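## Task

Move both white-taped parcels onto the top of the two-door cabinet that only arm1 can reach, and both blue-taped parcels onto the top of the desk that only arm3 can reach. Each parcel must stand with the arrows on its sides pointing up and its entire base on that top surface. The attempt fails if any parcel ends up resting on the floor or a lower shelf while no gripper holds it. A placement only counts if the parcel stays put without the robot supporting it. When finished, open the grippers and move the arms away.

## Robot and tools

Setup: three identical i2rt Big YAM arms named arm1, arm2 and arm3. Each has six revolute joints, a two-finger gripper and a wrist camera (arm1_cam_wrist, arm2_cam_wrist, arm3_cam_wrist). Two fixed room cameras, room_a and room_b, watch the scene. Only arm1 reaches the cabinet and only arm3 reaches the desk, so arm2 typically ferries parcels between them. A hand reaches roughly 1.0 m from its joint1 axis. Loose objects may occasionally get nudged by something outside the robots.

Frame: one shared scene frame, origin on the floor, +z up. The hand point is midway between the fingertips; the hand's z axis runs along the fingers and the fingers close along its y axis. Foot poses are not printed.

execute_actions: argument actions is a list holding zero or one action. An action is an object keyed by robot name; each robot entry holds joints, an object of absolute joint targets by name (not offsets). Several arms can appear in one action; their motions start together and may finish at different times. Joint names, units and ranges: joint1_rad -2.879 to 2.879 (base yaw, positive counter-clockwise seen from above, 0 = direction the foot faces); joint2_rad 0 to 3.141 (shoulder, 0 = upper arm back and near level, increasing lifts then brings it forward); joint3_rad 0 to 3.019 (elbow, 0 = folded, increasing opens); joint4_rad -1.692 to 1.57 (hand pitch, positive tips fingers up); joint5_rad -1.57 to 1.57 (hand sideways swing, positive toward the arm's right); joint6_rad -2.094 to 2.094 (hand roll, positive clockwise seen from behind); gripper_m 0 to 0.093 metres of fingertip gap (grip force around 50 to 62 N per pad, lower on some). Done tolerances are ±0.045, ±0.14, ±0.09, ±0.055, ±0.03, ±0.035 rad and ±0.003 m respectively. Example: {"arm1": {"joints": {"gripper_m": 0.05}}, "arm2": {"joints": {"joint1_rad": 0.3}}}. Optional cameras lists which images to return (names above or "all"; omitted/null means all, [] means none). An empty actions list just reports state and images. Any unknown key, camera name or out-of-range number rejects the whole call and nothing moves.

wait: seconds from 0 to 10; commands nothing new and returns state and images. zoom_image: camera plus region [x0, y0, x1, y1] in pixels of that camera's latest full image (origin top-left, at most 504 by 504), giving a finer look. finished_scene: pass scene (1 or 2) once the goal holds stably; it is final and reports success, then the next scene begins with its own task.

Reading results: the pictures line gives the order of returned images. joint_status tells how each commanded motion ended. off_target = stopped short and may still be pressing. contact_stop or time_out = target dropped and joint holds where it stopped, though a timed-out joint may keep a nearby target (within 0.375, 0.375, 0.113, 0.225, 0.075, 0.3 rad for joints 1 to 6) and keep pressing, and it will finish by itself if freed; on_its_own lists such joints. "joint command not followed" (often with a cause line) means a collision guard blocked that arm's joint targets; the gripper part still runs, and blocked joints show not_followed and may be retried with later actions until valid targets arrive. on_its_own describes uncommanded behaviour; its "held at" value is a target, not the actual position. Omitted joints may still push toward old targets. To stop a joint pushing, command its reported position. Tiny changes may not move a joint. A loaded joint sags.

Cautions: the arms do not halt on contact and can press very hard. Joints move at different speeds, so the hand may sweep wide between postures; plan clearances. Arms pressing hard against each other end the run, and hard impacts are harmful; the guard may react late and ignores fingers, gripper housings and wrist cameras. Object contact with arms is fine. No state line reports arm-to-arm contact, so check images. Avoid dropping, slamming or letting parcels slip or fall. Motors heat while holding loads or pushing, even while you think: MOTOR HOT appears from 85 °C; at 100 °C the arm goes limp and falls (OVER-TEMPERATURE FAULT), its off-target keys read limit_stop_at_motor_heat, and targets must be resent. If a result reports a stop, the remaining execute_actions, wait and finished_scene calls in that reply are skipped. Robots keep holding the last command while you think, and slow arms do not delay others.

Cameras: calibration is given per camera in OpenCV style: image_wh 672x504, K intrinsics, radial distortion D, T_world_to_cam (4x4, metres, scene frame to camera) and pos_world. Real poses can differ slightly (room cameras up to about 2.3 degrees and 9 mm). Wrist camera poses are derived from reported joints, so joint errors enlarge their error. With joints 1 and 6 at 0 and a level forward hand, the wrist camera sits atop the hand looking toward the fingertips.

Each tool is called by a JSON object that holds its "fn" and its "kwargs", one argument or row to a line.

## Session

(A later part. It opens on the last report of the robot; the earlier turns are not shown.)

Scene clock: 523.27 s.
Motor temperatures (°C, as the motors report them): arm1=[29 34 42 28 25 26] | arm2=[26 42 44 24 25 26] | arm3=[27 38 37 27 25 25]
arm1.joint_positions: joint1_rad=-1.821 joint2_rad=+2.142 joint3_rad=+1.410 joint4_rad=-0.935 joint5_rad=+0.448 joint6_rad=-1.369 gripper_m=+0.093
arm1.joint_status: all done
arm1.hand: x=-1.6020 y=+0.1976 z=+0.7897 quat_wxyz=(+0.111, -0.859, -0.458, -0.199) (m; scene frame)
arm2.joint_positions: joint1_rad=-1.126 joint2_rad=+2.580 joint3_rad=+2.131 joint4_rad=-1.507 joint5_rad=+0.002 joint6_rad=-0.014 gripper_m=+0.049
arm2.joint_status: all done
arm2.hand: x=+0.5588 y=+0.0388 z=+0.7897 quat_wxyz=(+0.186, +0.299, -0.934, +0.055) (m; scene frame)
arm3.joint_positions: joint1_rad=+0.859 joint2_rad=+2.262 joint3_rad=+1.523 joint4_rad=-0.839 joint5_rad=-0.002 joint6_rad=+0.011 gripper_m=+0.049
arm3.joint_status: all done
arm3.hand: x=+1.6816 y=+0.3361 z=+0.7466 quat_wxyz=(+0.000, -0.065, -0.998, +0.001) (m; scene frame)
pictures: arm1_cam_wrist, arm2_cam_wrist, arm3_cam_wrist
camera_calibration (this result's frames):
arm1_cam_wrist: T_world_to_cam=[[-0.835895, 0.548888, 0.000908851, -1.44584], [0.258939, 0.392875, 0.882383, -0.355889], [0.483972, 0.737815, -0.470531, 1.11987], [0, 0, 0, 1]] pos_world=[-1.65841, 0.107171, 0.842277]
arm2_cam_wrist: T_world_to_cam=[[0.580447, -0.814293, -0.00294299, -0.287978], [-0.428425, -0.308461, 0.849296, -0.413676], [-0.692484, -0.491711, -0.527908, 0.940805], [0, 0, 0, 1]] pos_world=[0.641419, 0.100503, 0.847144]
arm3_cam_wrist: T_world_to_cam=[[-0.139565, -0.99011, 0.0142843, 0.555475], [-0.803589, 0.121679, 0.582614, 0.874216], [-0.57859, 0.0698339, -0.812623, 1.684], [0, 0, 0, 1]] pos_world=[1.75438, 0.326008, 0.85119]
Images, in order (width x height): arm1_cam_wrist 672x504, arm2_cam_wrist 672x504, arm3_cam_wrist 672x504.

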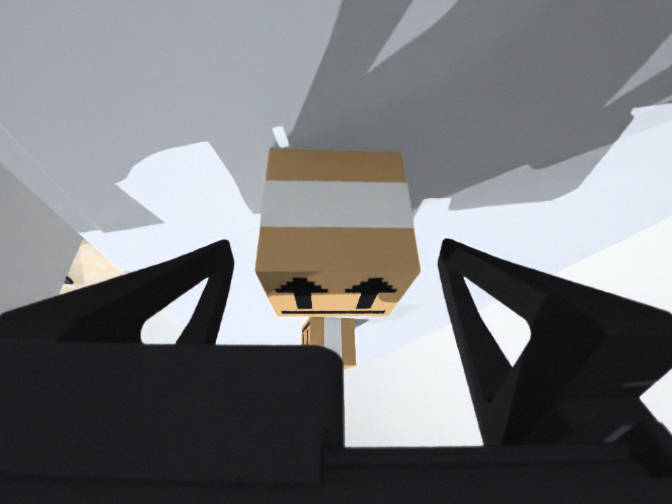

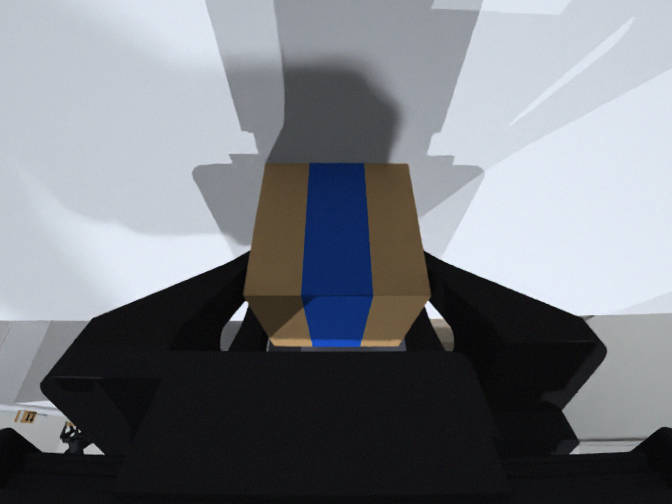

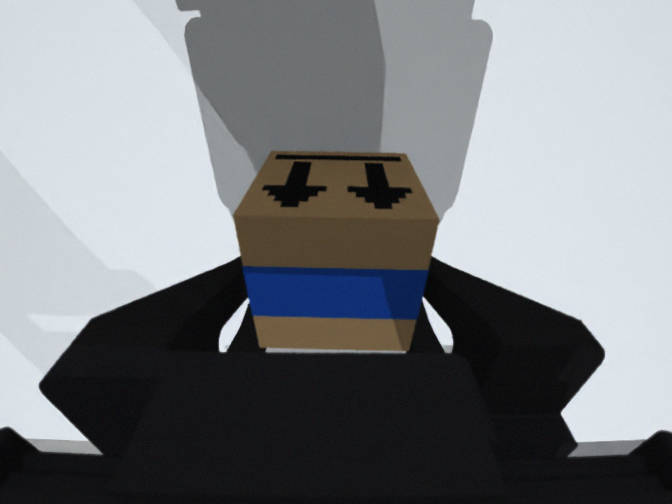

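{"fn": "execute_actions", "kwargs": {
  "actions": [
    {"arm1":{"joints":{"joint2_rad":2.175,"joint4_rad":-0.897}},"arm2":{"joints":{"joint2_rad":2.61}},"arm3":{"joints":{"joint2_rad":2.298,"joint4_rad":-0.812}}}
  ],
  "cameras": ["arm1_cam_wrist","arm2_cam_wrist","arm3_cam_wrist"]
}}

Scene clock: 531.77 s.
Motor temperatures (°C, as the motors report them): arm1=[29 34 42 28 25 26] | arm2=[26 42 44 24 25 26] | arm3=[27 38 37 27 25 25]
arm1.joint_positions: joint1_rad=-1.821 joint2_rad=+2.171 joint3_rad=+1.410 joint4_rad=-0.911 joint5_rad=+0.448 joint6_rad=-1.369 gripper_m=+0.093
arm1.joint_status: all done
arm1.hand: x=-1.6017 y=+0.1976 z=+0.7739 quat_wxyz=(+0.109, -0.859, -0.458, -0.201) (m; scene frame)
arm2.joint_positions: joint1_rad=-1.126 joint2_rad=+2.581 joint3_rad=+2.131 joint4_rad=-1.507 joint5_rad=+0.002 joint6_rad=-0.014 gripper_m=+0.049
arm2.joint_status: all done
arm2.hand: x=+0.5587 y=+0.0387 z=+0.7894 quat_wxyz=(+0.187, +0.299, -0.934, +0.055) (m; scene frame)
arm3.joint_positions: joint1_rad=+0.859 joint2_rad=+2.281 joint3_rad=+1.523 joint4_rad=-0.828 joint5_rad=-0.002 joint6_rad=+0.011 gripper_m=+0.049
arm3.joint_status: all done
arm3.hand: x=+1.6795 y=+0.3363 z=+0.7361 quat_wxyz=(+0.004, -0.065, -0.998, +0.001) (m; scene frame)
pictures: arm1_cam_wrist, arm2_cam_wrist, arm3_cam_wrist
camera_calibration (this result's frames):
arm1_cam_wrist: T_world_to_cam=[[-0.835873, 0.548909, -0.00397695, -1.44168], [0.254935, 0.394608, 0.882776, -0.349132], [0.486133, 0.736874, -0.469778, 1.11539], [0, 0, 0, 1]] pos_world=[-1.65829, 0.107219, 0.826459]
arm2_cam_wrist: T_world_to_cam=[[0.580448, -0.814292, -0.00294851, -0.287972], [-0.428157, -0.308277, 0.849498, -0.413845], [-0.692648, -0.491827, -0.527584, 0.940441], [0, 0, 0, 1]] pos_world=[0.641357, 0.100461, 0.846873]
arm3_cam_wrist: T_world_to_cam=[[-0.13948, -0.99012, 0.014439, 0.555297], [-0.799149, 0.121164, 0.588795, 0.866849], [-0.584727, 0.0705865, -0.808153, 1.68099], [0, 0, 0, 1]] pos_world=[1.75312, 0.326124, 0.840087]
Images, in order (width x height): arm1_cam_wrist 672x504, arm2_cam_wrist 672x504, arm3_cam_wrist 672x504.

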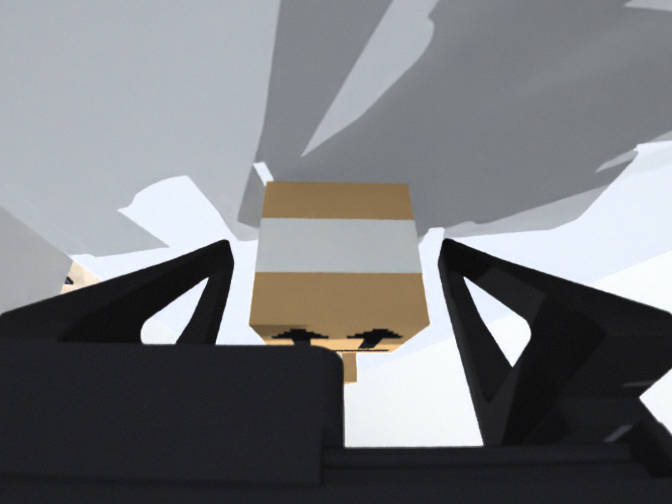

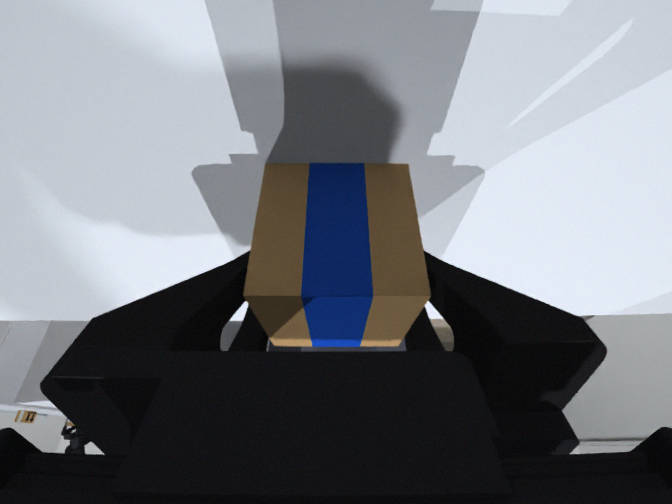

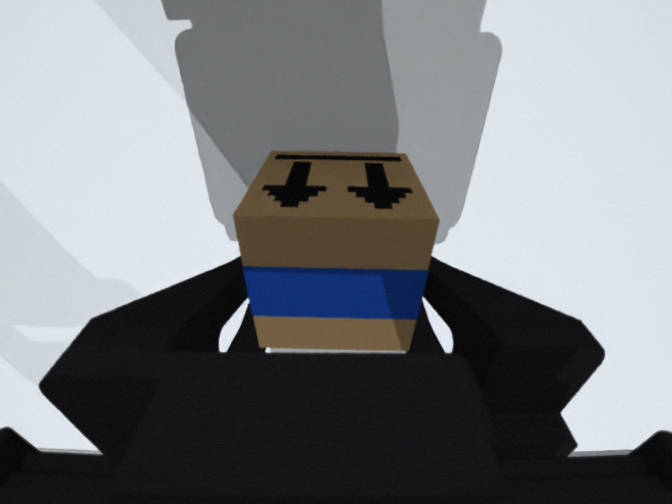

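{"fn": "execute_actions", "kwargs": {
  "actions": [
    {"arm1":{"joints":{"gripper_m":0.040}},"arm2":{"joints":{"joint2_rad":2.581,"gripper_m":0.093}},"arm3":{"joints":{"joint2_rad":2.316,"joint4_rad":-0.795}}}
  ],
  "cameras": ["arm1_cam_wrist","arm2_cam_wrist","arm3_cam_wrist"]
}}

Scene clock: 539.23 s.
Motor temperatures (°C, as the motors report them): arm1=[29 34 41 28 25 26] | arm2=[26 42 44 24 25 26] | arm3=[27 38 37 27 25 25]
arm1.joint_positions: joint1_rad=-1.821 joint2_rad=+2.171 joint3_rad=+1.410 joint4_rad=-0.910 joint5_rad=+0.448 joint6_rad=-1.369 gripper_m=+0.049
arm1.joint_status: gripper_m off_target (ended at +0.049, target +0.040)
arm1.hand: x=-1.6017 y=+0.1976 z=+0.7739 quat_wxyz=(+0.109, -0.859, -0.458, -0.201) (m; scene frame)
arm2.joint_positions: joint1_rad=-1.126 joint2_rad=+2.581 joint3_rad=+2.131 joint4_rad=-1.507 joint5_rad=+0.002 joint6_rad=-0.014 gripper_m=+0.093
arm2.joint_status: all done
arm2.hand: x=+0.5587 y=+0.0387 z=+0.7894 quat_wxyz=(+0.187, +0.299, -0.934, +0.055) (m; scene frame)
arm3.joint_positions: joint1_rad=+0.859 joint2_rad=+2.291 joint3_rad=+1.523 joint4_rad=-0.809 joint5_rad=-0.002 joint6_rad=+0.011 gripper_m=+0.049
arm3.joint_status: all done
arm3.hand: x=+1.6815 y=+0.3359 z=+0.7304 quat_wxyz=(-0.001, -0.066, -0.998, +0.001) (m; scene frame)
pictures: arm1_cam_wrist, arm2_cam_wrist, arm3_cam_wrist
camera_calibration (this result's frames):
arm1_cam_wrist: T_world_to_cam=[[-0.835875, 0.548908, -0.00360113, -1.44206], [0.255243, 0.394474, 0.882746, -0.348576], [0.485967, 0.736946, -0.469836, 1.11517], [0, 0, 0, 1]] pos_world=[-1.65835, 0.107246, 0.826457]
arm2_cam_wrist: T_world_to_cam=[[0.580448, -0.814292, -0.00294851, -0.287972], [-0.428157, -0.308277, 0.849498, -0.413845], [-0.692648, -0.491827, -0.527584, 0.940441], [0, 0, 0, 1]] pos_world=[0.641357, 0.100461, 0.846873]
arm3_cam_wrist: T_world_to_cam=[[-0.13996, -0.990055, 0.0142505, 0.556098], [-0.804425, 0.122086, 0.581373, 0.885878], [-0.577331, 0.0699053, -0.813512, 1.6693], [0, 0, 0, 1]] pos_world=[1.75419, 0.325721, 0.835043]
Images, in order (width x height): arm1_cam_wrist 672x504, arm2_cam_wrist 672x504, arm3_cam_wrist 672x504.

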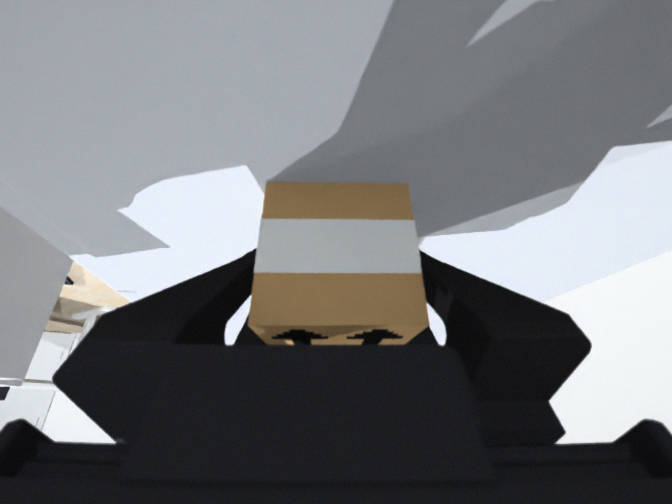

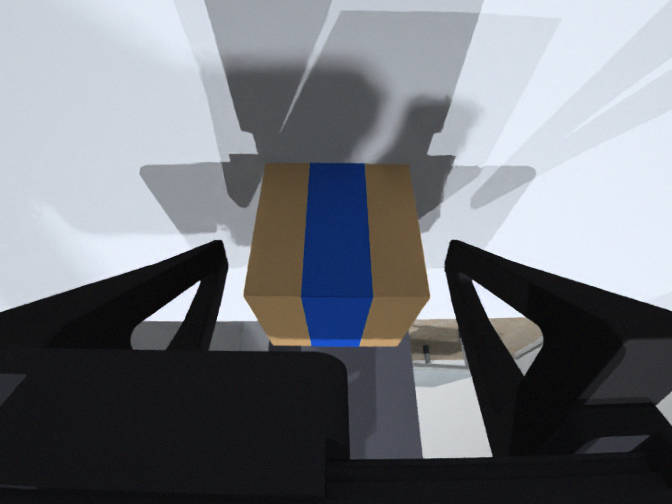

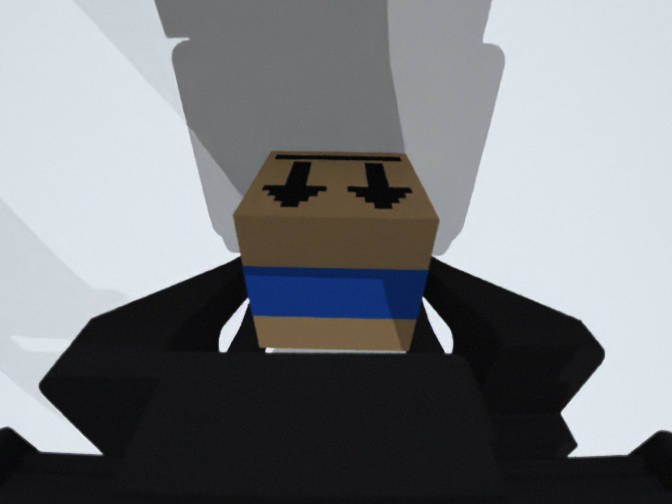

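{"fn": "execute_actions", "kwargs": {
  "actions": [
    {"arm1":{"joints":{"joint2_rad":1.62,"joint4_rad":-1.1}},"arm2":{"joints":{"joint2_rad":2.1}},"arm3":{"joints":{"joint2_rad":2.33}}}
  ],
  "cameras": ["arm1_cam_wrist","arm3_cam_wrist"]
}}

Scene clock: 552.67 s.
Motor temperatures (°C, as the motors report them): arm1=[29 34 41 28 25 26] | arm2=[26 42 44 24 25 26] | arm3=[27 38 37 27 25 25]
arm1.joint_positions: joint1_rad=-1.821 joint2_rad=+1.627 joint3_rad=+1.404 joint4_rad=-1.088 joint5_rad=+0.448 joint6_rad=-1.369 gripper_m=+0.049
arm1.joint_status: all done
arm1.hand: x=-1.5954 y=+0.1930 z=+1.0593 quat_wxyz=(+0.244, -0.870, -0.419, -0.089) (m; scene frame)
arm2.joint_positions: joint1_rad=-1.126 joint2_rad=+2.109 joint3_rad=+2.160 joint4_rad=-1.503 joint5_rad=+0.002 joint6_rad=-0.014 gripper_m=+0.093
arm2.joint_status: all done
arm2.hand: x=+0.6063 y=+0.0694 z=+1.1050 quat_wxyz=(-0.054, +0.304, -0.951, -0.018) (m; scene frame)
arm3.joint_positions: joint1_rad=+0.859 joint2_rad=+2.291 joint3_rad=+1.523 joint4_rad=-0.809 joint5_rad=-0.002 joint6_rad=+0.011 gripper_m=+0.049
arm3.joint_status: all done
arm3.hand: x=+1.6815 y=+0.3359 z=+0.7304 quat_wxyz=(-0.001, -0.066, -0.998, +0.001) (m; scene frame)
pictures: arm1_cam_wrist, arm3_cam_wrist
camera_calibration (this result's frames):
arm1_cam_wrist: T_world_to_cam=[[-0.780303, 0.52262, 0.343505, -1.70719], [0.535142, 0.273711, 0.79919, -0.0419281], [0.323652, 0.807434, -0.493254, 1.00177], [0, 0, 0, 1]] pos_world=[-1.63391, 0.0948296, 1.11406]
arm3_cam_wrist: T_world_to_cam=[[-0.13996, -0.990055, 0.0142505, 0.556098], [-0.804425, 0.122086, 0.581373, 0.885878], [-0.577331, 0.0699053, -0.813512, 1.6693], [0, 0, 0, 1]] pos_world=[1.75419, 0.325721, 0.835043]
Images, in order (width x height): arm1_cam_wrist 672x504, arm3_cam_wrist 672x504.

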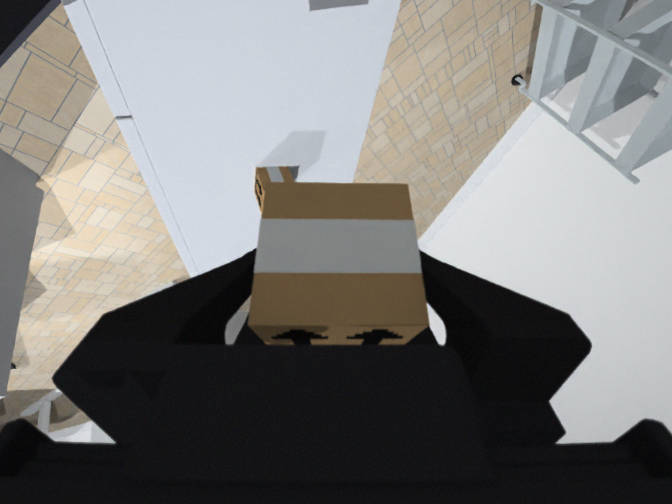

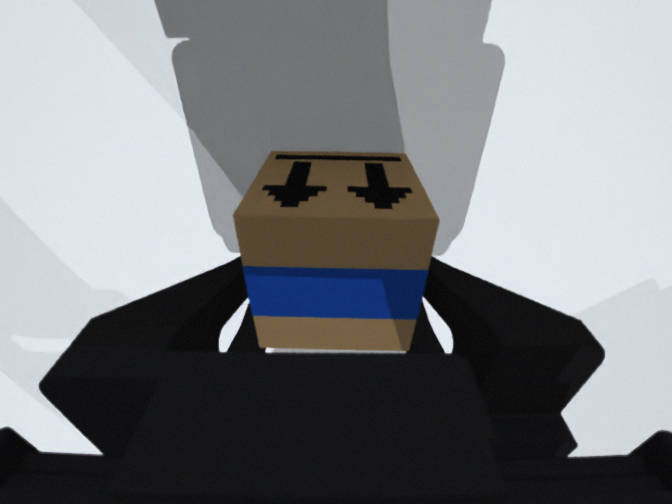

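{"fn": "execute_actions", "kwargs": {
  "actions": [
    {"arm3":{"joints":{"joint2_rad":2.291,"gripper_m":0.093}},"arm2":{"joints":{"joint1_rad":0.2,"joint2_rad":1.75,"joint3_rad":1.55,"joint4_rad":-1.3}},"arm1":{"joints":{"joint5_rad":0.0,"joint6_rad":0.0,"joint4_rad":0.84,"joint3_rad":0.82,"joint1_rad":-1.95,"joint2_rad":1.6}}}
  ],
  "cameras": ["arm1_cam_wrist","arm3_cam_wrist","room_a","room_b"]
}}

Scene clock: 571.00 s.
Motor temperatures (°C, as the motors report them): arm1=[29 33 42 28 25 26] | arm2=[27 42 43 24 25 26] | arm3=[27 38 36 27 25 25]
arm1.joint_positions: joint1_rad=-1.960 joint2_rad=+1.612 joint3_rad=+0.802 joint4_rad=+0.813 joint5_rad=+0.003 joint6_rad=-0.015 gripper_m=+0.049
arm1.joint_status: all done
arm1.hand: x=-1.6515 y=+0.2293 z=+1.0916 quat_wxyz=(+0.201, -0.676, +0.184, +0.685) (m; scene frame)
arm2.joint_positions: joint1_rad=+0.206 joint2_rad=+1.763 joint3_rad=+1.541 joint4_rad=-1.300 joint5_rad=-0.001 joint6_rad=-0.013 gripper_m=+0.093
arm2.joint_status: all done
arm2.hand: x=-0.1530 y=+0.1901 z=+1.0741 quat_wxyz=(-0.012, +0.828, -0.561, -0.024) (m; scene frame)
arm3.joint_positions: joint1_rad=+0.859 joint2_rad=+2.291 joint3_rad=+1.523 joint4_rad=-0.809 joint5_rad=-0.002 joint6_rad=+0.011 gripper_m=+0.093
arm3.joint_status: all done
arm3.hand: x=+1.6815 y=+0.3359 z=+0.7304 quat_wxyz=(-0.001, -0.066, -0.998, +0.001) (m; scene frame)
pictures: arm1_cam_wrist, arm3_cam_wrist, room_a, room_b
camera_calibration (this result's frames):
arm1_cam_wrist: T_world_to_cam=[[0.521471, 0.852713, 0.0307946, 0.634513], [0.49589, -0.273493, -0.824193, 1.78509], [-0.694379, 0.445063, -0.56547, -0.512774], [0, 0, 0, 1]] pos_world=[-1.57215, 0.17537, 1.16177]
arm3_cam_wrist: T_world_to_cam=[[-0.13996, -0.990055, 0.0142505, 0.556098], [-0.804425, 0.122086, 0.581373, 0.885878], [-0.577331, 0.0699053, -0.813512, 1.6693], [0, 0, 0, 1]] pos_world=[1.75419, 0.325721, 0.835043]
Images, in order (width x height): arm1_cam_wrist 672x504, arm3_cam_wrist 672x504, room_a 672x504, room_b 672x504.

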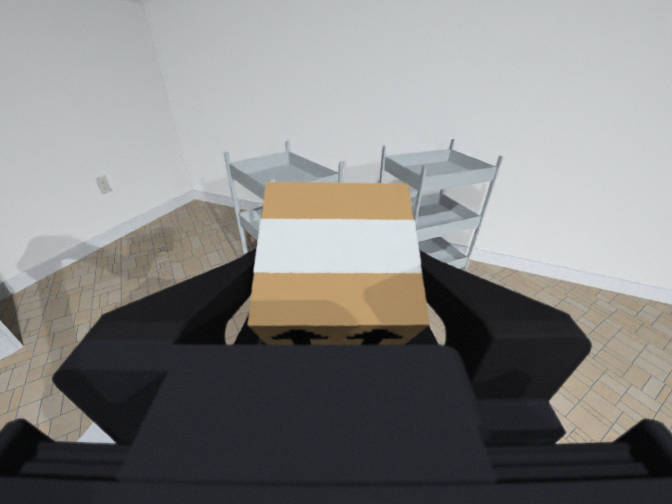

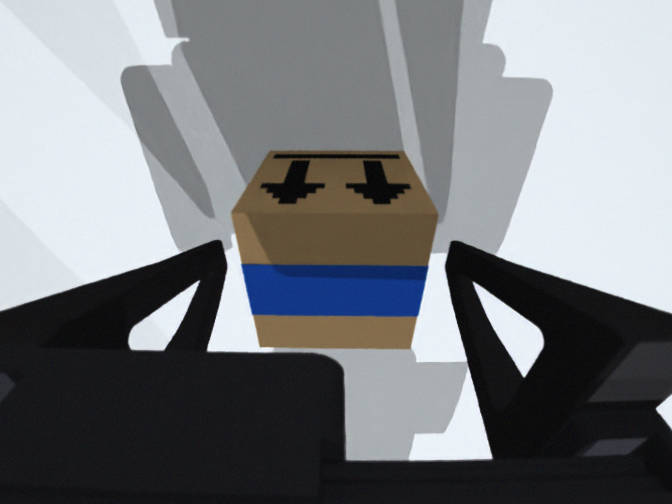

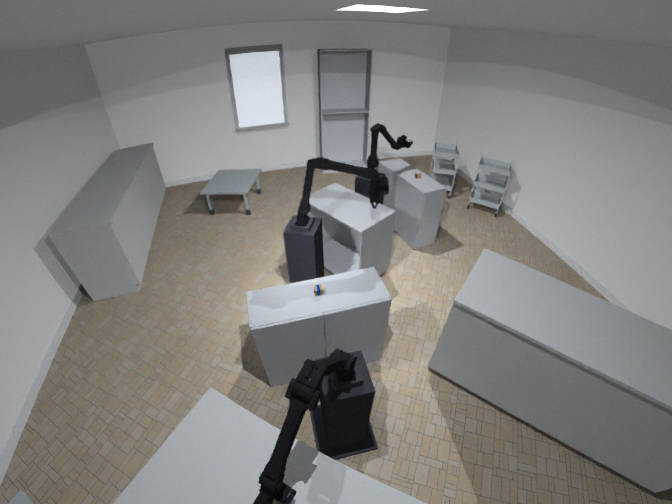

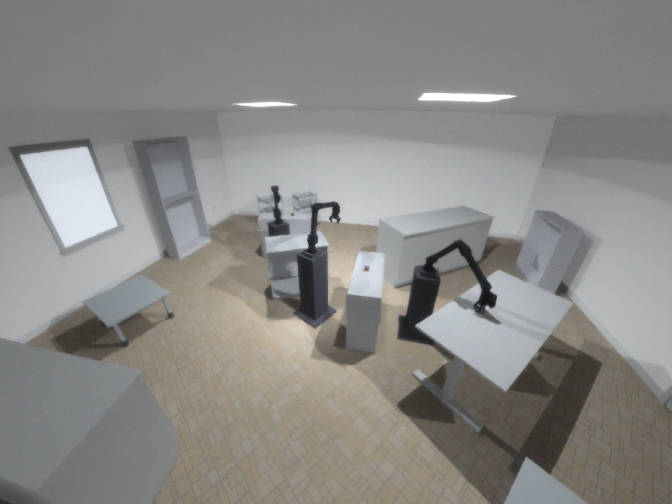

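{"fn": "execute_actions", "kwargs": {
  "actions": [
    {"arm3":{"joints":{"joint2_rad":1.9}},"arm1":{"joints":{"joint4_rad":0.857,"joint2_rad":2.04}}}
  ],
  "cameras": ["arm1_cam_wrist","arm3_cam_wrist","room_a"]
}}

Scene clock: 584.00 s.
Motor temperatures (°C, as the motors report them): arm1=[29 33 42 29 25 26] | arm2=[26 41 43 24 25 26] | arm3=[27 39 37 27 25 25]
arm1.joint_positions: joint1_rad=-1.960 joint2_rad=+2.060 joint3_rad=+0.802 joint4_rad=+0.843 joint5_rad=+0.003 joint6_rad=-0.015 gripper_m=+0.049
arm1.joint_status: all done
arm1.hand: x=-1.6440 y=+0.2259 z=+0.8314 quat_wxyz=(+0.156, -0.804, +0.219, +0.530) (m; scene frame)
arm2.joint_positions: joint1_rad=+0.206 joint2_rad=+1.763 joint3_rad=+1.541 joint4_rad=-1.300 joint5_rad=-0.001 joint6_rad=-0.013 gripper_m=+0.093
arm2.joint_status: not commanded
arm2.hand: x=-0.1530 y=+0.1901 z=+1.0741 quat_wxyz=(-0.012, +0.828, -0.561, -0.024) (m; scene frame)
arm3.joint_positions: joint1_rad=+0.859 joint2_rad=+1.896 joint3_rad=+1.523 joint4_rad=-0.805 joint5_rad=-0.002 joint6_rad=+0.011 gripper_m=+0.093
arm3.joint_status: all done
arm3.hand: x=+1.7404 y=+0.3295 z=+0.9728 quat_wxyz=(-0.198, -0.064, -0.978, +0.012) (m; scene frame)
pictures: arm1_cam_wrist, arm3_cam_wrist, room_a
camera_calibration (this result's frames):
arm1_cam_wrist: T_world_to_cam=[[0.512124, 0.858437, 0.0285515, 0.626764], [0.739428, -0.423726, -0.523166, 1.74996], [-0.437007, 0.289038, -0.851753, 0.043198], [0, 0, 0, 1]] pos_world=[-1.59607, 0.190981, 0.934419]
arm3_cam_wrist: T_world_to_cam=[[-0.142645, -0.989759, 0.00550114, 0.567706], [-0.965244, 0.140338, 0.220475, 1.41801], [-0.218989, 0.0261397, -0.975377, 1.44915], [0, 0, 0, 1]] pos_world=[1.76706, 0.325011, 1.09771]
Images, in order (width x height): arm1_cam_wrist 672x504, arm3_cam_wrist 672x504, room_a 672x504.

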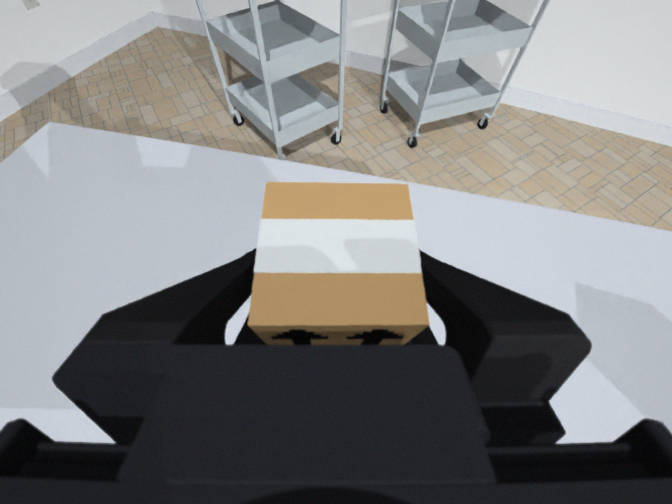

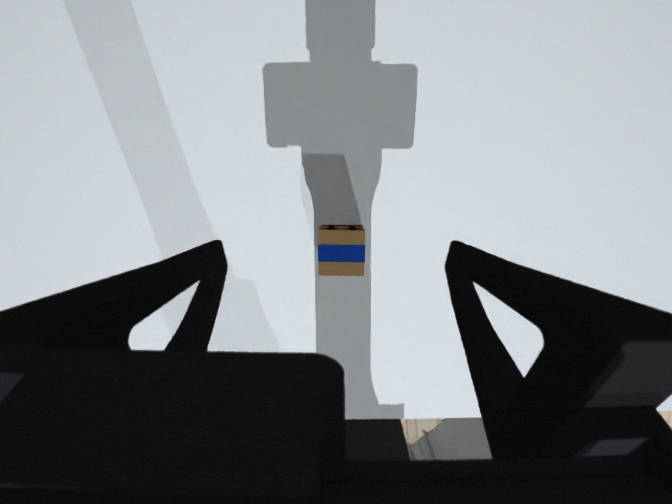

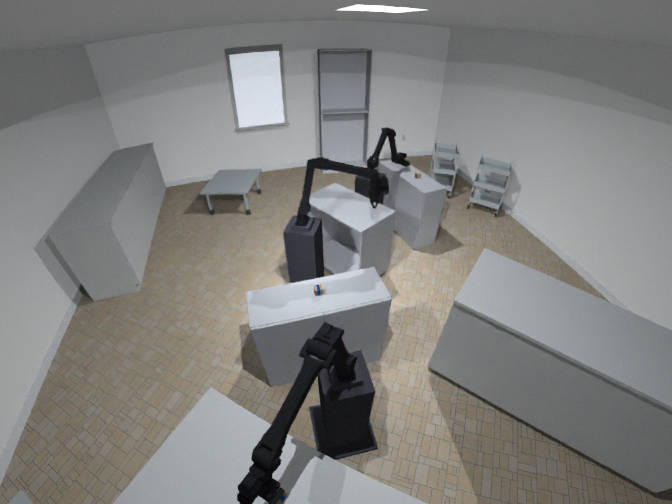

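{"fn": "execute_actions", "kwargs": {
  "actions": [
    {"arm3":{"joints":{"joint1_rad":-1.545,"joint2_rad":1.95,"joint3_rad":2.25,"joint4_rad":-1.595}},"arm1":{"joints":{"joint4_rad":0.905,"joint2_rad":2.12}}}
  ],
  "cameras": ["arm1_cam_wrist","arm3_cam_wrist","room_a"]
}}

Scene clock: 607.23 s.
Motor temperatures (°C, as the motors report them): arm1=[29 33 40 29 25 26] | arm2=[26 41 43 24 25 26] | arm3=[27 39 39 27 25 25]
arm1.joint_positions: joint1_rad=-1.960 joint2_rad=+2.126 joint3_rad=+0.802 joint4_rad=+0.880 joint5_rad=+0.003 joint6_rad=-0.015 gripper_m=+0.049
arm1.joint_status: all done
arm1.hand: x=-1.6377 y=+0.2221 z=+0.8013 quat_wxyz=(+0.153, -0.812, +0.221, +0.519) (m; scene frame)
arm2.joint_positions: joint1_rad=+0.206 joint2_rad=+1.763 joint3_rad=+1.541 joint4_rad=-1.300 joint5_rad=-0.001 joint6_rad=-0.013 gripper_m=+0.093
arm2.joint_status: not commanded
arm2.hand: x=-0.1530 y=+0.1901 z=+1.0741 quat_wxyz=(-0.012, +0.828, -0.561, -0.024) (m; scene frame)
arm3.joint_positions: joint1_rad=-1.552 joint2_rad=+1.968 joint3_rad=+2.197 joint4_rad=-1.581 joint5_rad=+0.001 joint6_rad=+0.011 gripper_m=+0.093
arm3.joint_status: all done
arm3.hand: x=+0.5486 y=+0.0336 z=+1.1647 quat_wxyz=(-0.036, -0.950, -0.293, +0.102) (m; scene frame)
pictures: arm1_cam_wrist, arm3_cam_wrist, room_a
camera_calibration (this result's frames):
arm1_cam_wrist: T_world_to_cam=[[0.511513, 0.858811, 0.0282552, 0.626737], [0.752023, -0.431517, -0.498251, 1.73038], [-0.415711, 0.27611, -0.866572, 0.0710711], [0, 0, 0, 1]] pos_world=[-1.59233, 0.188817, 0.906043]
arm3_cam_wrist: T_world_to_cam=[[-0.554189, 0.832389, 0.00186896, 0.272537], [0.765063, 0.508477, 0.395133, -0.898234], [0.327954, 0.220408, -0.918622, 1.0104], [0, 0, 0, 1]] pos_world=[0.506879, 0.00717546, 1.28258]
Images, in order (width x height): arm1_cam_wrist 672x504, arm3_cam_wrist 672x504, room_a 672x504.

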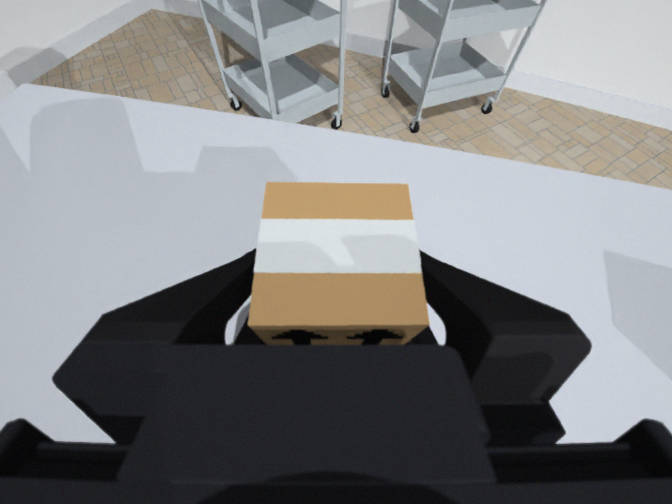

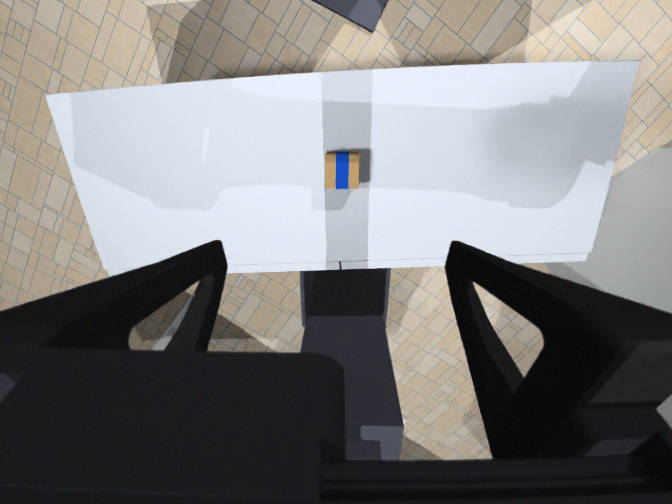

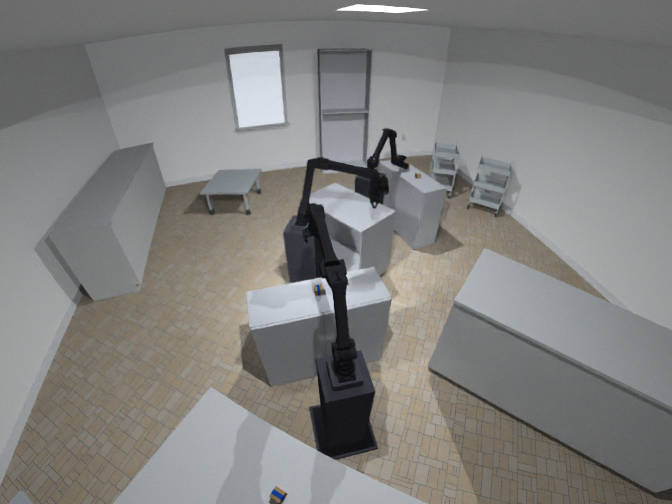

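{"fn": "zoom_image", "kwargs": {
  "camera": "arm3_cam_wrist",
  "region": [292, 120, 392, 220]
}}

Region (292, 120, 392, 220) of arm3_cam_wrist's 672x504 image, scaled by 5.040, with more detail than that image has.

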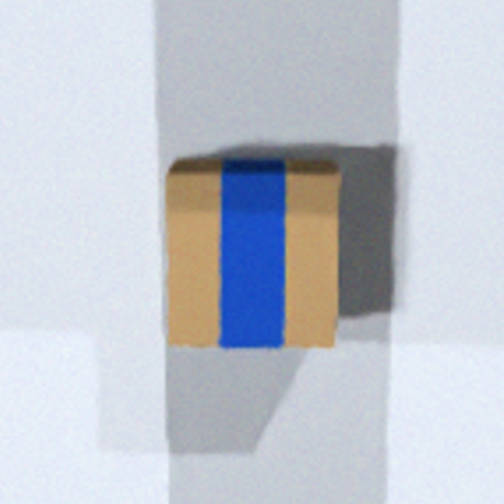

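{"fn": "execute_actions", "kwargs": {
  "actions": [
    {"arm3":{"joints":{"joint1_rad":-1.58,"joint2_rad":2.44}},"arm1":{"joints":{"joint4_rad":0.92,"joint2_rad":2.165}}}
  ],
  "cameras": ["arm1_cam_wrist","arm3_cam_wrist"]
}}

Scene clock: 625.80 s.
Motor temperatures (°C, as the motors report them): arm1=[29 33 39 29 25 26] | arm2=[26 41 43 24 25 26] | arm3=[27 40 43 27 25 25]
arm1.joint_positions: joint1_rad=-1.960 joint2_rad=+2.166 joint3_rad=+0.802 joint4_rad=+0.896 joint5_rad=+0.003 joint6_rad=-0.015 gripper_m=+0.049
arm1.joint_status: all done
arm1.hand: x=-1.6326 y=+0.2191 z=+0.7821 quat_wxyz=(+0.150, -0.818, +0.223, +0.509) (m; scene frame)
arm2.joint_positions: joint1_rad=+0.206 joint2_rad=+1.763 joint3_rad=+1.541 joint4_rad=-1.300 joint5_rad=-0.001 joint6_rad=-0.013 gripper_m=+0.093
arm2.joint_status: not commanded
arm2.hand: x=-0.1530 y=+0.1901 z=+1.0741 quat_wxyz=(-0.012, +0.828, -0.561, -0.024) (m; scene frame)
arm3.joint_positions: joint1_rad=-1.574 joint2_rad=+2.434 joint3_rad=+2.232 joint4_rad=-1.583 joint5_rad=+0.001 joint6_rad=+0.011 gripper_m=+0.093
arm3.joint_status: all done
arm3.hand: x=+0.5265 y=+0.0338 z=+0.8726 quat_wxyz=(+0.029, -0.953, -0.283, -0.105) (m; scene frame)
pictures: arm1_cam_wrist, arm3_cam_wrist
camera_calibration (this result's frames):
arm1_cam_wrist: T_world_to_cam=[[0.511012, 0.859117, 0.027994, 0.626592], [0.761992, -0.43769, -0.477279, 1.71687], [-0.397786, 0.265227, -0.878306, 0.0981788], [0, 0, 0, 1]] pos_world=[-1.58939, 0.187102, 0.888119]
arm3_cam_wrist: T_world_to_cam=[[-0.540605, 0.841209, 0.0106751, 0.245528], [0.566031, 0.354315, 0.744359, -0.960694], [0.622379, 0.408447, -0.667695, 0.369012], [0, 0, 0, 1]] pos_world=[0.446851, -0.0168742, 0.958867]
Images, in order (width x height): arm1_cam_wrist 672x504, arm3_cam_wrist 672x504.

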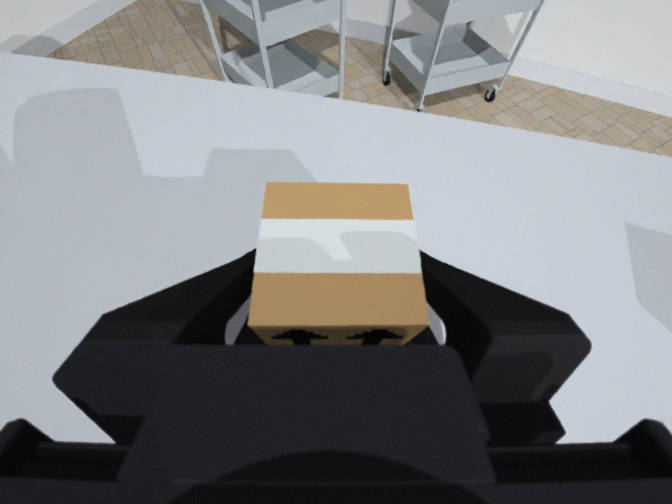

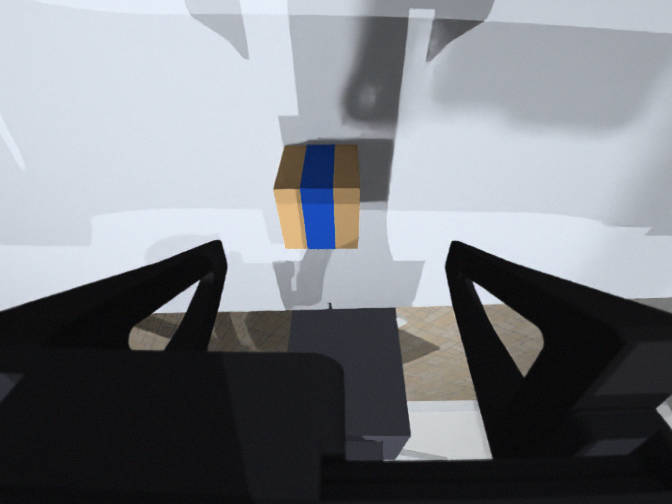

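{"fn": "execute_actions", "kwargs": {
  "actions": [
    {"arm3":{"joints":{"joint1_rad":-1.548,"joint3_rad":2.125,"joint4_rad":-1.535}},"arm1":{"joints":{"joint2_rad":2.19}}}
  ],
  "cameras": ["arm1_cam_wrist","arm3_cam_wrist"]
}}

Scene clock: 642.47 s.
Motor temperatures (°C, as the motors report them): arm1=[29 33 39 29 25 26] | arm2=[26 41 43 24 25 26] | arm3=[27 41 41 27 25 25]
arm1.joint_positions: joint1_rad=-1.960 joint2_rad=+2.179 joint3_rad=+0.802 joint4_rad=+0.900 joint5_rad=+0.003 joint6_rad=-0.015 gripper_m=+0.049
arm1.joint_status: all done
arm1.hand: x=-1.6308 y=+0.2179 z=+0.7757 quat_wxyz=(+0.149, -0.820, +0.224, +0.505) (m; scene frame)
arm2.joint_positions: joint1_rad=+0.206 joint2_rad=+1.763 joint3_rad=+1.541 joint4_rad=-1.300 joint5_rad=-0.001 joint6_rad=-0.013 gripper_m=+0.093
arm2.joint_status: not commanded
arm2.hand: x=-0.1530 y=+0.1901 z=+1.0741 quat_wxyz=(-0.012, +0.828, -0.561, -0.024) (m; scene frame)
arm3.joint_positions: joint1_rad=-1.553 joint2_rad=+2.434 joint3_rad=+2.131 joint4_rad=-1.549 joint5_rad=+0.001 joint6_rad=+0.011 gripper_m=+0.093
arm3.joint_status: all done
arm3.hand: x=+0.5557 y=+0.0363 z=+0.8395 quat_wxyz=(+0.040, -0.946, -0.292, -0.136) (m; scene frame)
pictures: arm1_cam_wrist, arm3_cam_wrist
camera_calibration (this result's frames):
arm1_cam_wrist: T_world_to_cam=[[0.510548, 0.859402, 0.0277298, 0.626221], [0.765481, -0.43959, -0.469893, 1.71233], [-0.391637, 0.261129, -0.882288, 0.107624], [0, 0, 0, 1]] pos_world=[-1.58832, 0.186442, 0.8822]
arm3_cam_wrist: T_world_to_cam=[[-0.55946, 0.828775, 0.0116854, 0.269652], [0.516297, 0.337425, 0.787135, -0.961105], [0.648415, 0.446403, -0.61667, 0.269008], [0, 0, 0, 1]] pos_world=[0.472647, -0.019266, 0.919257]
Images, in order (width x height): arm1_cam_wrist 672x504, arm3_cam_wrist 672x504.

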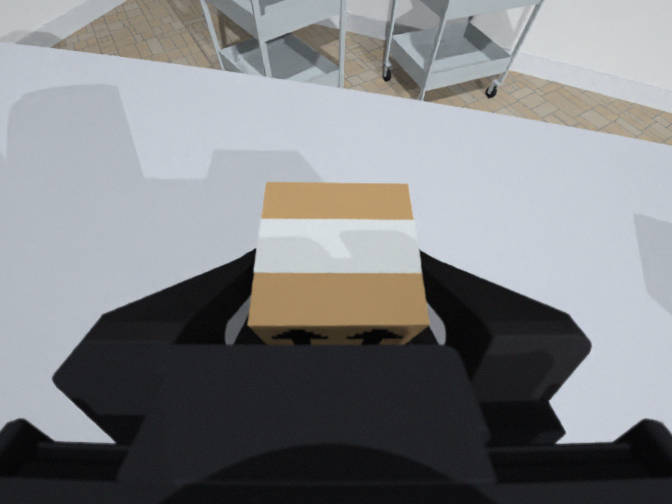

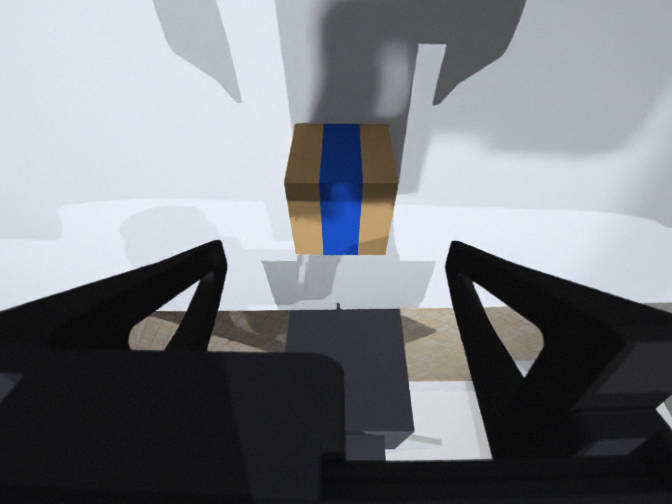

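{"fn": "execute_actions", "kwargs": {
  "actions": [
    {"arm3":{"joints":{"joint2_rad":2.525}},"arm1":{"joints":{"joint2_rad":2.21}}}
  ],
  "cameras": ["arm1_cam_wrist","arm3_cam_wrist"]
}}

Scene clock: 648.40 s.
Motor temperatures (°C, as the motors report them): arm1=[29 33 39 29 25 26] | arm2=[26 41 43 24 25 26] | arm3=[27 41 40 27 25 25]
arm1.joint_positions: joint1_rad=-1.960 joint2_rad=+2.183 joint3_rad=+0.802 joint4_rad=+0.909 joint5_rad=+0.003 joint6_rad=-0.015 gripper_m=+0.049
arm1.joint_status: all done
arm1.hand: x=-1.6308 y=+0.2180 z=+0.7752 quat_wxyz=(+0.150, -0.819, +0.223, +0.507) (m; scene frame)
arm2.joint_positions: joint1_rad=+0.206 joint2_rad=+1.763 joint3_rad=+1.541 joint4_rad=-1.300 joint5_rad=-0.001 joint6_rad=-0.013 gripper_m=+0.093
arm2.joint_status: not commanded
arm2.hand: x=-0.1530 y=+0.1901 z=+1.0741 quat_wxyz=(-0.012, +0.828, -0.561, -0.024) (m; scene frame)
arm3.joint_positions: joint1_rad=-1.553 joint2_rad=+2.523 joint3_rad=+2.131 joint4_rad=-1.549 joint5_rad=+0.001 joint6_rad=+0.011 gripper_m=+0.093
arm3.joint_status: all done
arm3.hand: x=+0.5694 y=+0.0454 z=+0.7844 quat_wxyz=(+0.054, -0.939, -0.290, -0.177) (m; scene frame)
pictures: arm1_cam_wrist, arm3_cam_wrist
camera_calibration (this result's frames):
arm1_cam_wrist: T_world_to_cam=[[0.510634, 0.859349, 0.0277787, 0.626347], [0.763798, -0.438547, -0.473592, 1.71201], [-0.394798, 0.263049, -0.880306, 0.100023], [0, 0, 0, 1]] pos_world=[-1.58798, 0.186236, 0.881447]
arm3_cam_wrist: T_world_to_cam=[[-0.560892, 0.827787, 0.0129988, 0.270267], [0.456806, 0.296352, 0.838751, -0.932649], [0.690455, 0.476387, -0.54436, 0.140039], [0, 0, 0, 1]] pos_world=[0.48094, -0.0140435, 0.854978]
Images, in order (width x height): arm1_cam_wrist 672x504, arm3_cam_wrist 672x504.

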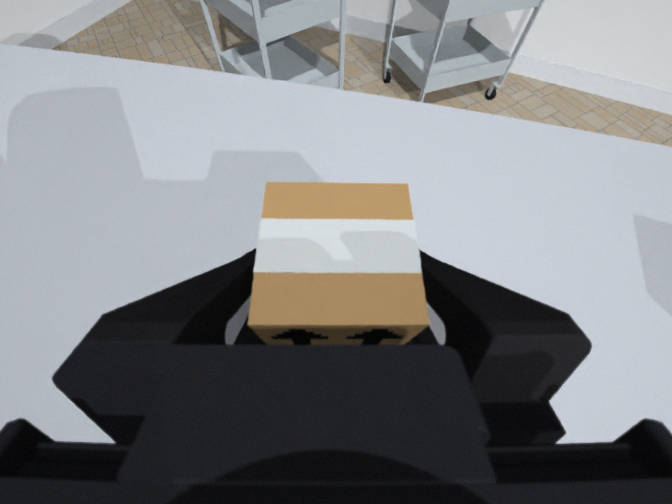

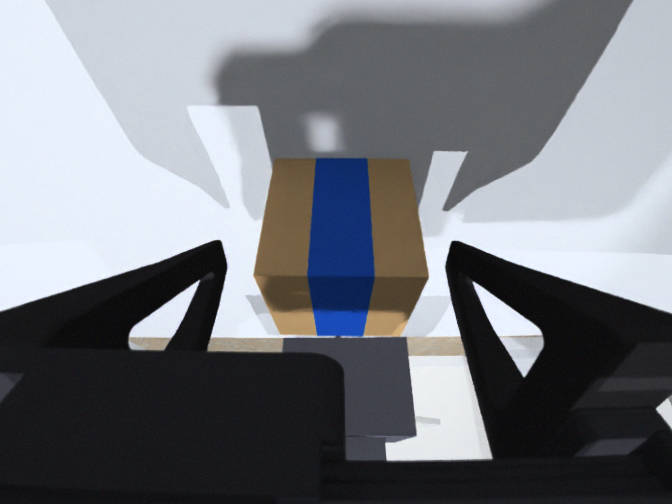

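{"fn": "execute_actions", "kwargs": {
  "actions": [
    {"arm3":{"joints":{"joint2_rad":2.555}},"arm1":{"joints":{"joint2_rad":2.183,"joint4_rad":0.909,"gripper_m":0.093}}}
  ],
  "cameras": ["arm1_cam_wrist","arm3_cam_wrist"]
}}

Scene clock: 651.50 s.
Motor temperatures (°C, as the motors report them): arm1=[29 33 39 29 25 26] | arm2=[26 41 43 24 25 26] | arm3=[27 41 40 27 25 25]
arm1.joint_positions: joint1_rad=-1.960 joint2_rad=+2.183 joint3_rad=+0.802 joint4_rad=+0.909 joint5_rad=+0.003 joint6_rad=-0.015 gripper_m=+0.093
arm1.joint_status: all done
arm1.hand: x=-1.6308 y=+0.2180 z=+0.7752 quat_wxyz=(+0.149, -0.819, +0.223, +0.507) (m; scene frame)
arm2.joint_positions: joint1_rad=+0.206 joint2_rad=+1.763 joint3_rad=+1.541 joint4_rad=-1.300 joint5_rad=-0.001 joint6_rad=-0.013 gripper_m=+0.093
arm2.joint_status: not commanded
arm2.hand: x=-0.1530 y=+0.1901 z=+1.0741 quat_wxyz=(-0.012, +0.828, -0.561, -0.024) (m; scene frame)
arm3.joint_positions: joint1_rad=-1.553 joint2_rad=+2.528 joint3_rad=+2.131 joint4_rad=-1.549 joint5_rad=+0.001 joint6_rad=+0.011 gripper_m=+0.093
arm3.joint_status: all done
arm3.hand: x=+0.5703 y=+0.0460 z=+0.7814 quat_wxyz=(+0.054, -0.938, -0.290, -0.180) (m; scene frame)
pictures: arm1_cam_wrist, arm3_cam_wrist
camera_calibration (this result's frames):
arm1_cam_wrist: T_world_to_cam=[[0.510783, 0.859272, 0.0274365, 0.626873], [0.763639, -0.438814, -0.473601, 1.71182], [-0.394913, 0.262859, -0.880312, 0.0998829], [0, 0, 0, 1]] pos_world=[-1.58796, 0.18626, 0.881448]
arm3_cam_wrist: T_world_to_cam=[[-0.560975, 0.82773, 0.0130674, 0.27031], [0.45338, 0.293984, 0.841439, -0.930725], [0.692643, 0.477951, -0.540193, 0.132923], [0, 0, 0, 1]] pos_world=[0.48154, -0.0136559, 0.85142]
Images, in order (width x height): arm1_cam_wrist 672x504, arm3_cam_wrist 672x504.

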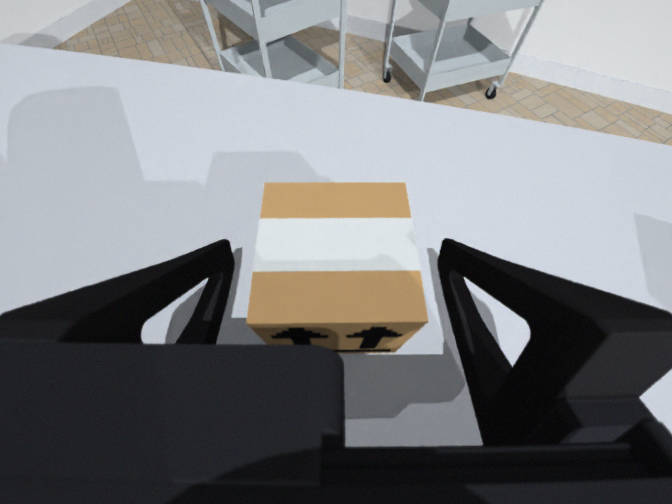

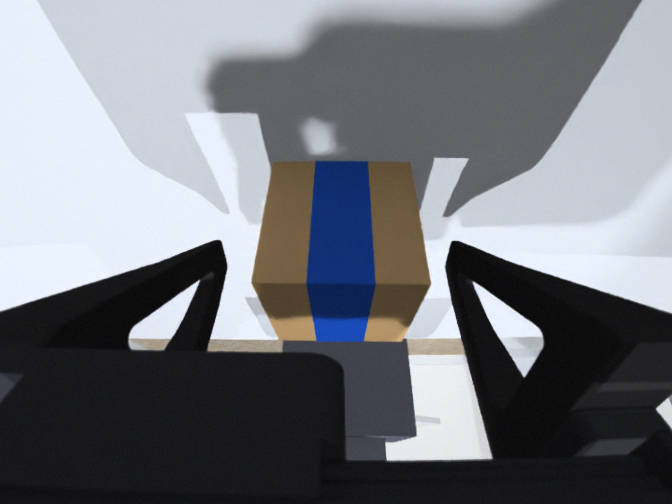

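{"fn": "execute_actions", "kwargs": {
  "actions": [
    {"arm3":{"joints":{"joint2_rad":2.528,"gripper_m":0.040}},"arm1":{"joints":{"joint2_rad":1.75}}}
  ],
  "cameras": ["arm1_cam_wrist","arm3_cam_wrist"]
}}

Scene clock: 663.27 s.
Motor temperatures (°C, as the motors report them): arm1=[29 33 38 29 25 26] | arm2=[26 41 43 24 25 26] | arm3=[27 41 38 27 25 25]
arm1.joint_positions: joint1_rad=-1.960 joint2_rad=+1.745 joint3_rad=+0.802 joint4_rad=+0.909 joint5_rad=+0.003 joint6_rad=-0.015 gripper_m=+0.093
arm1.joint_status: all done
arm1.hand: x=-1.6607 y=+0.2351 z=+1.0357 quat_wxyz=(+0.197, -0.688, +0.188, +0.672) (m; scene frame)
arm2.joint_positions: joint1_rad=+0.206 joint2_rad=+1.763 joint3_rad=+1.541 joint4_rad=-1.300 joint5_rad=-0.001 joint6_rad=-0.013 gripper_m=+0.093
arm2.joint_status: not commanded
arm2.hand: x=-0.1530 y=+0.1901 z=+1.0741 quat_wxyz=(-0.012, +0.828, -0.561, -0.024) (m; scene frame)
arm3.joint_positions: joint1_rad=-1.553 joint2_rad=+2.528 joint3_rad=+2.131 joint4_rad=-1.549 joint5_rad=+0.001 joint6_rad=+0.011 gripper_m=+0.049
arm3.joint_status: gripper_m off_target (ended at +0.049, target +0.040); the others done
arm3.hand: x=+0.5703 y=+0.0459 z=+0.7814 quat_wxyz=(+0.054, -0.938, -0.290, -0.180) (m; scene frame)
pictures: arm1_cam_wrist, arm3_cam_wrist
camera_calibration (this result's frames):
arm1_cam_wrist: T_world_to_cam=[[0.520304, 0.853452, 0.0300473, 0.63477], [0.521595, -0.289735, -0.802491, 1.76912], [-0.676182, 0.433212, -0.595907, -0.488799], [0, 0, 0, 1]] pos_world=[-1.58356, 0.182585, 1.10935]
arm3_cam_wrist: T_world_to_cam=[[-0.560861, 0.827812, 0.0127129, 0.270583], [0.45325, 0.294164, 0.841446, -0.930666], [0.69282, 0.477697, -0.540191, 0.132831], [0, 0, 0, 1]] pos_world=[0.481555, -0.0136768, 0.85142]
Images, in order (width x height): arm1_cam_wrist 672x504, arm3_cam_wrist 672x504.

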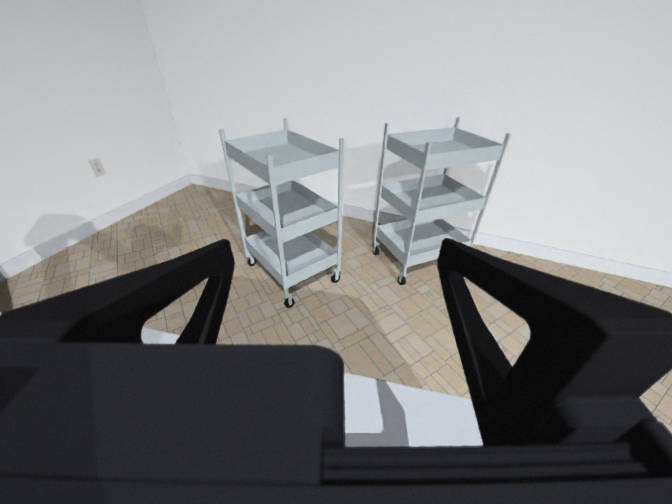

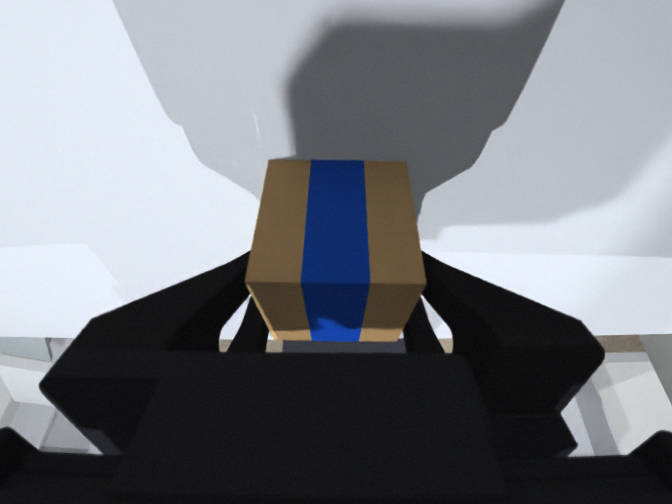

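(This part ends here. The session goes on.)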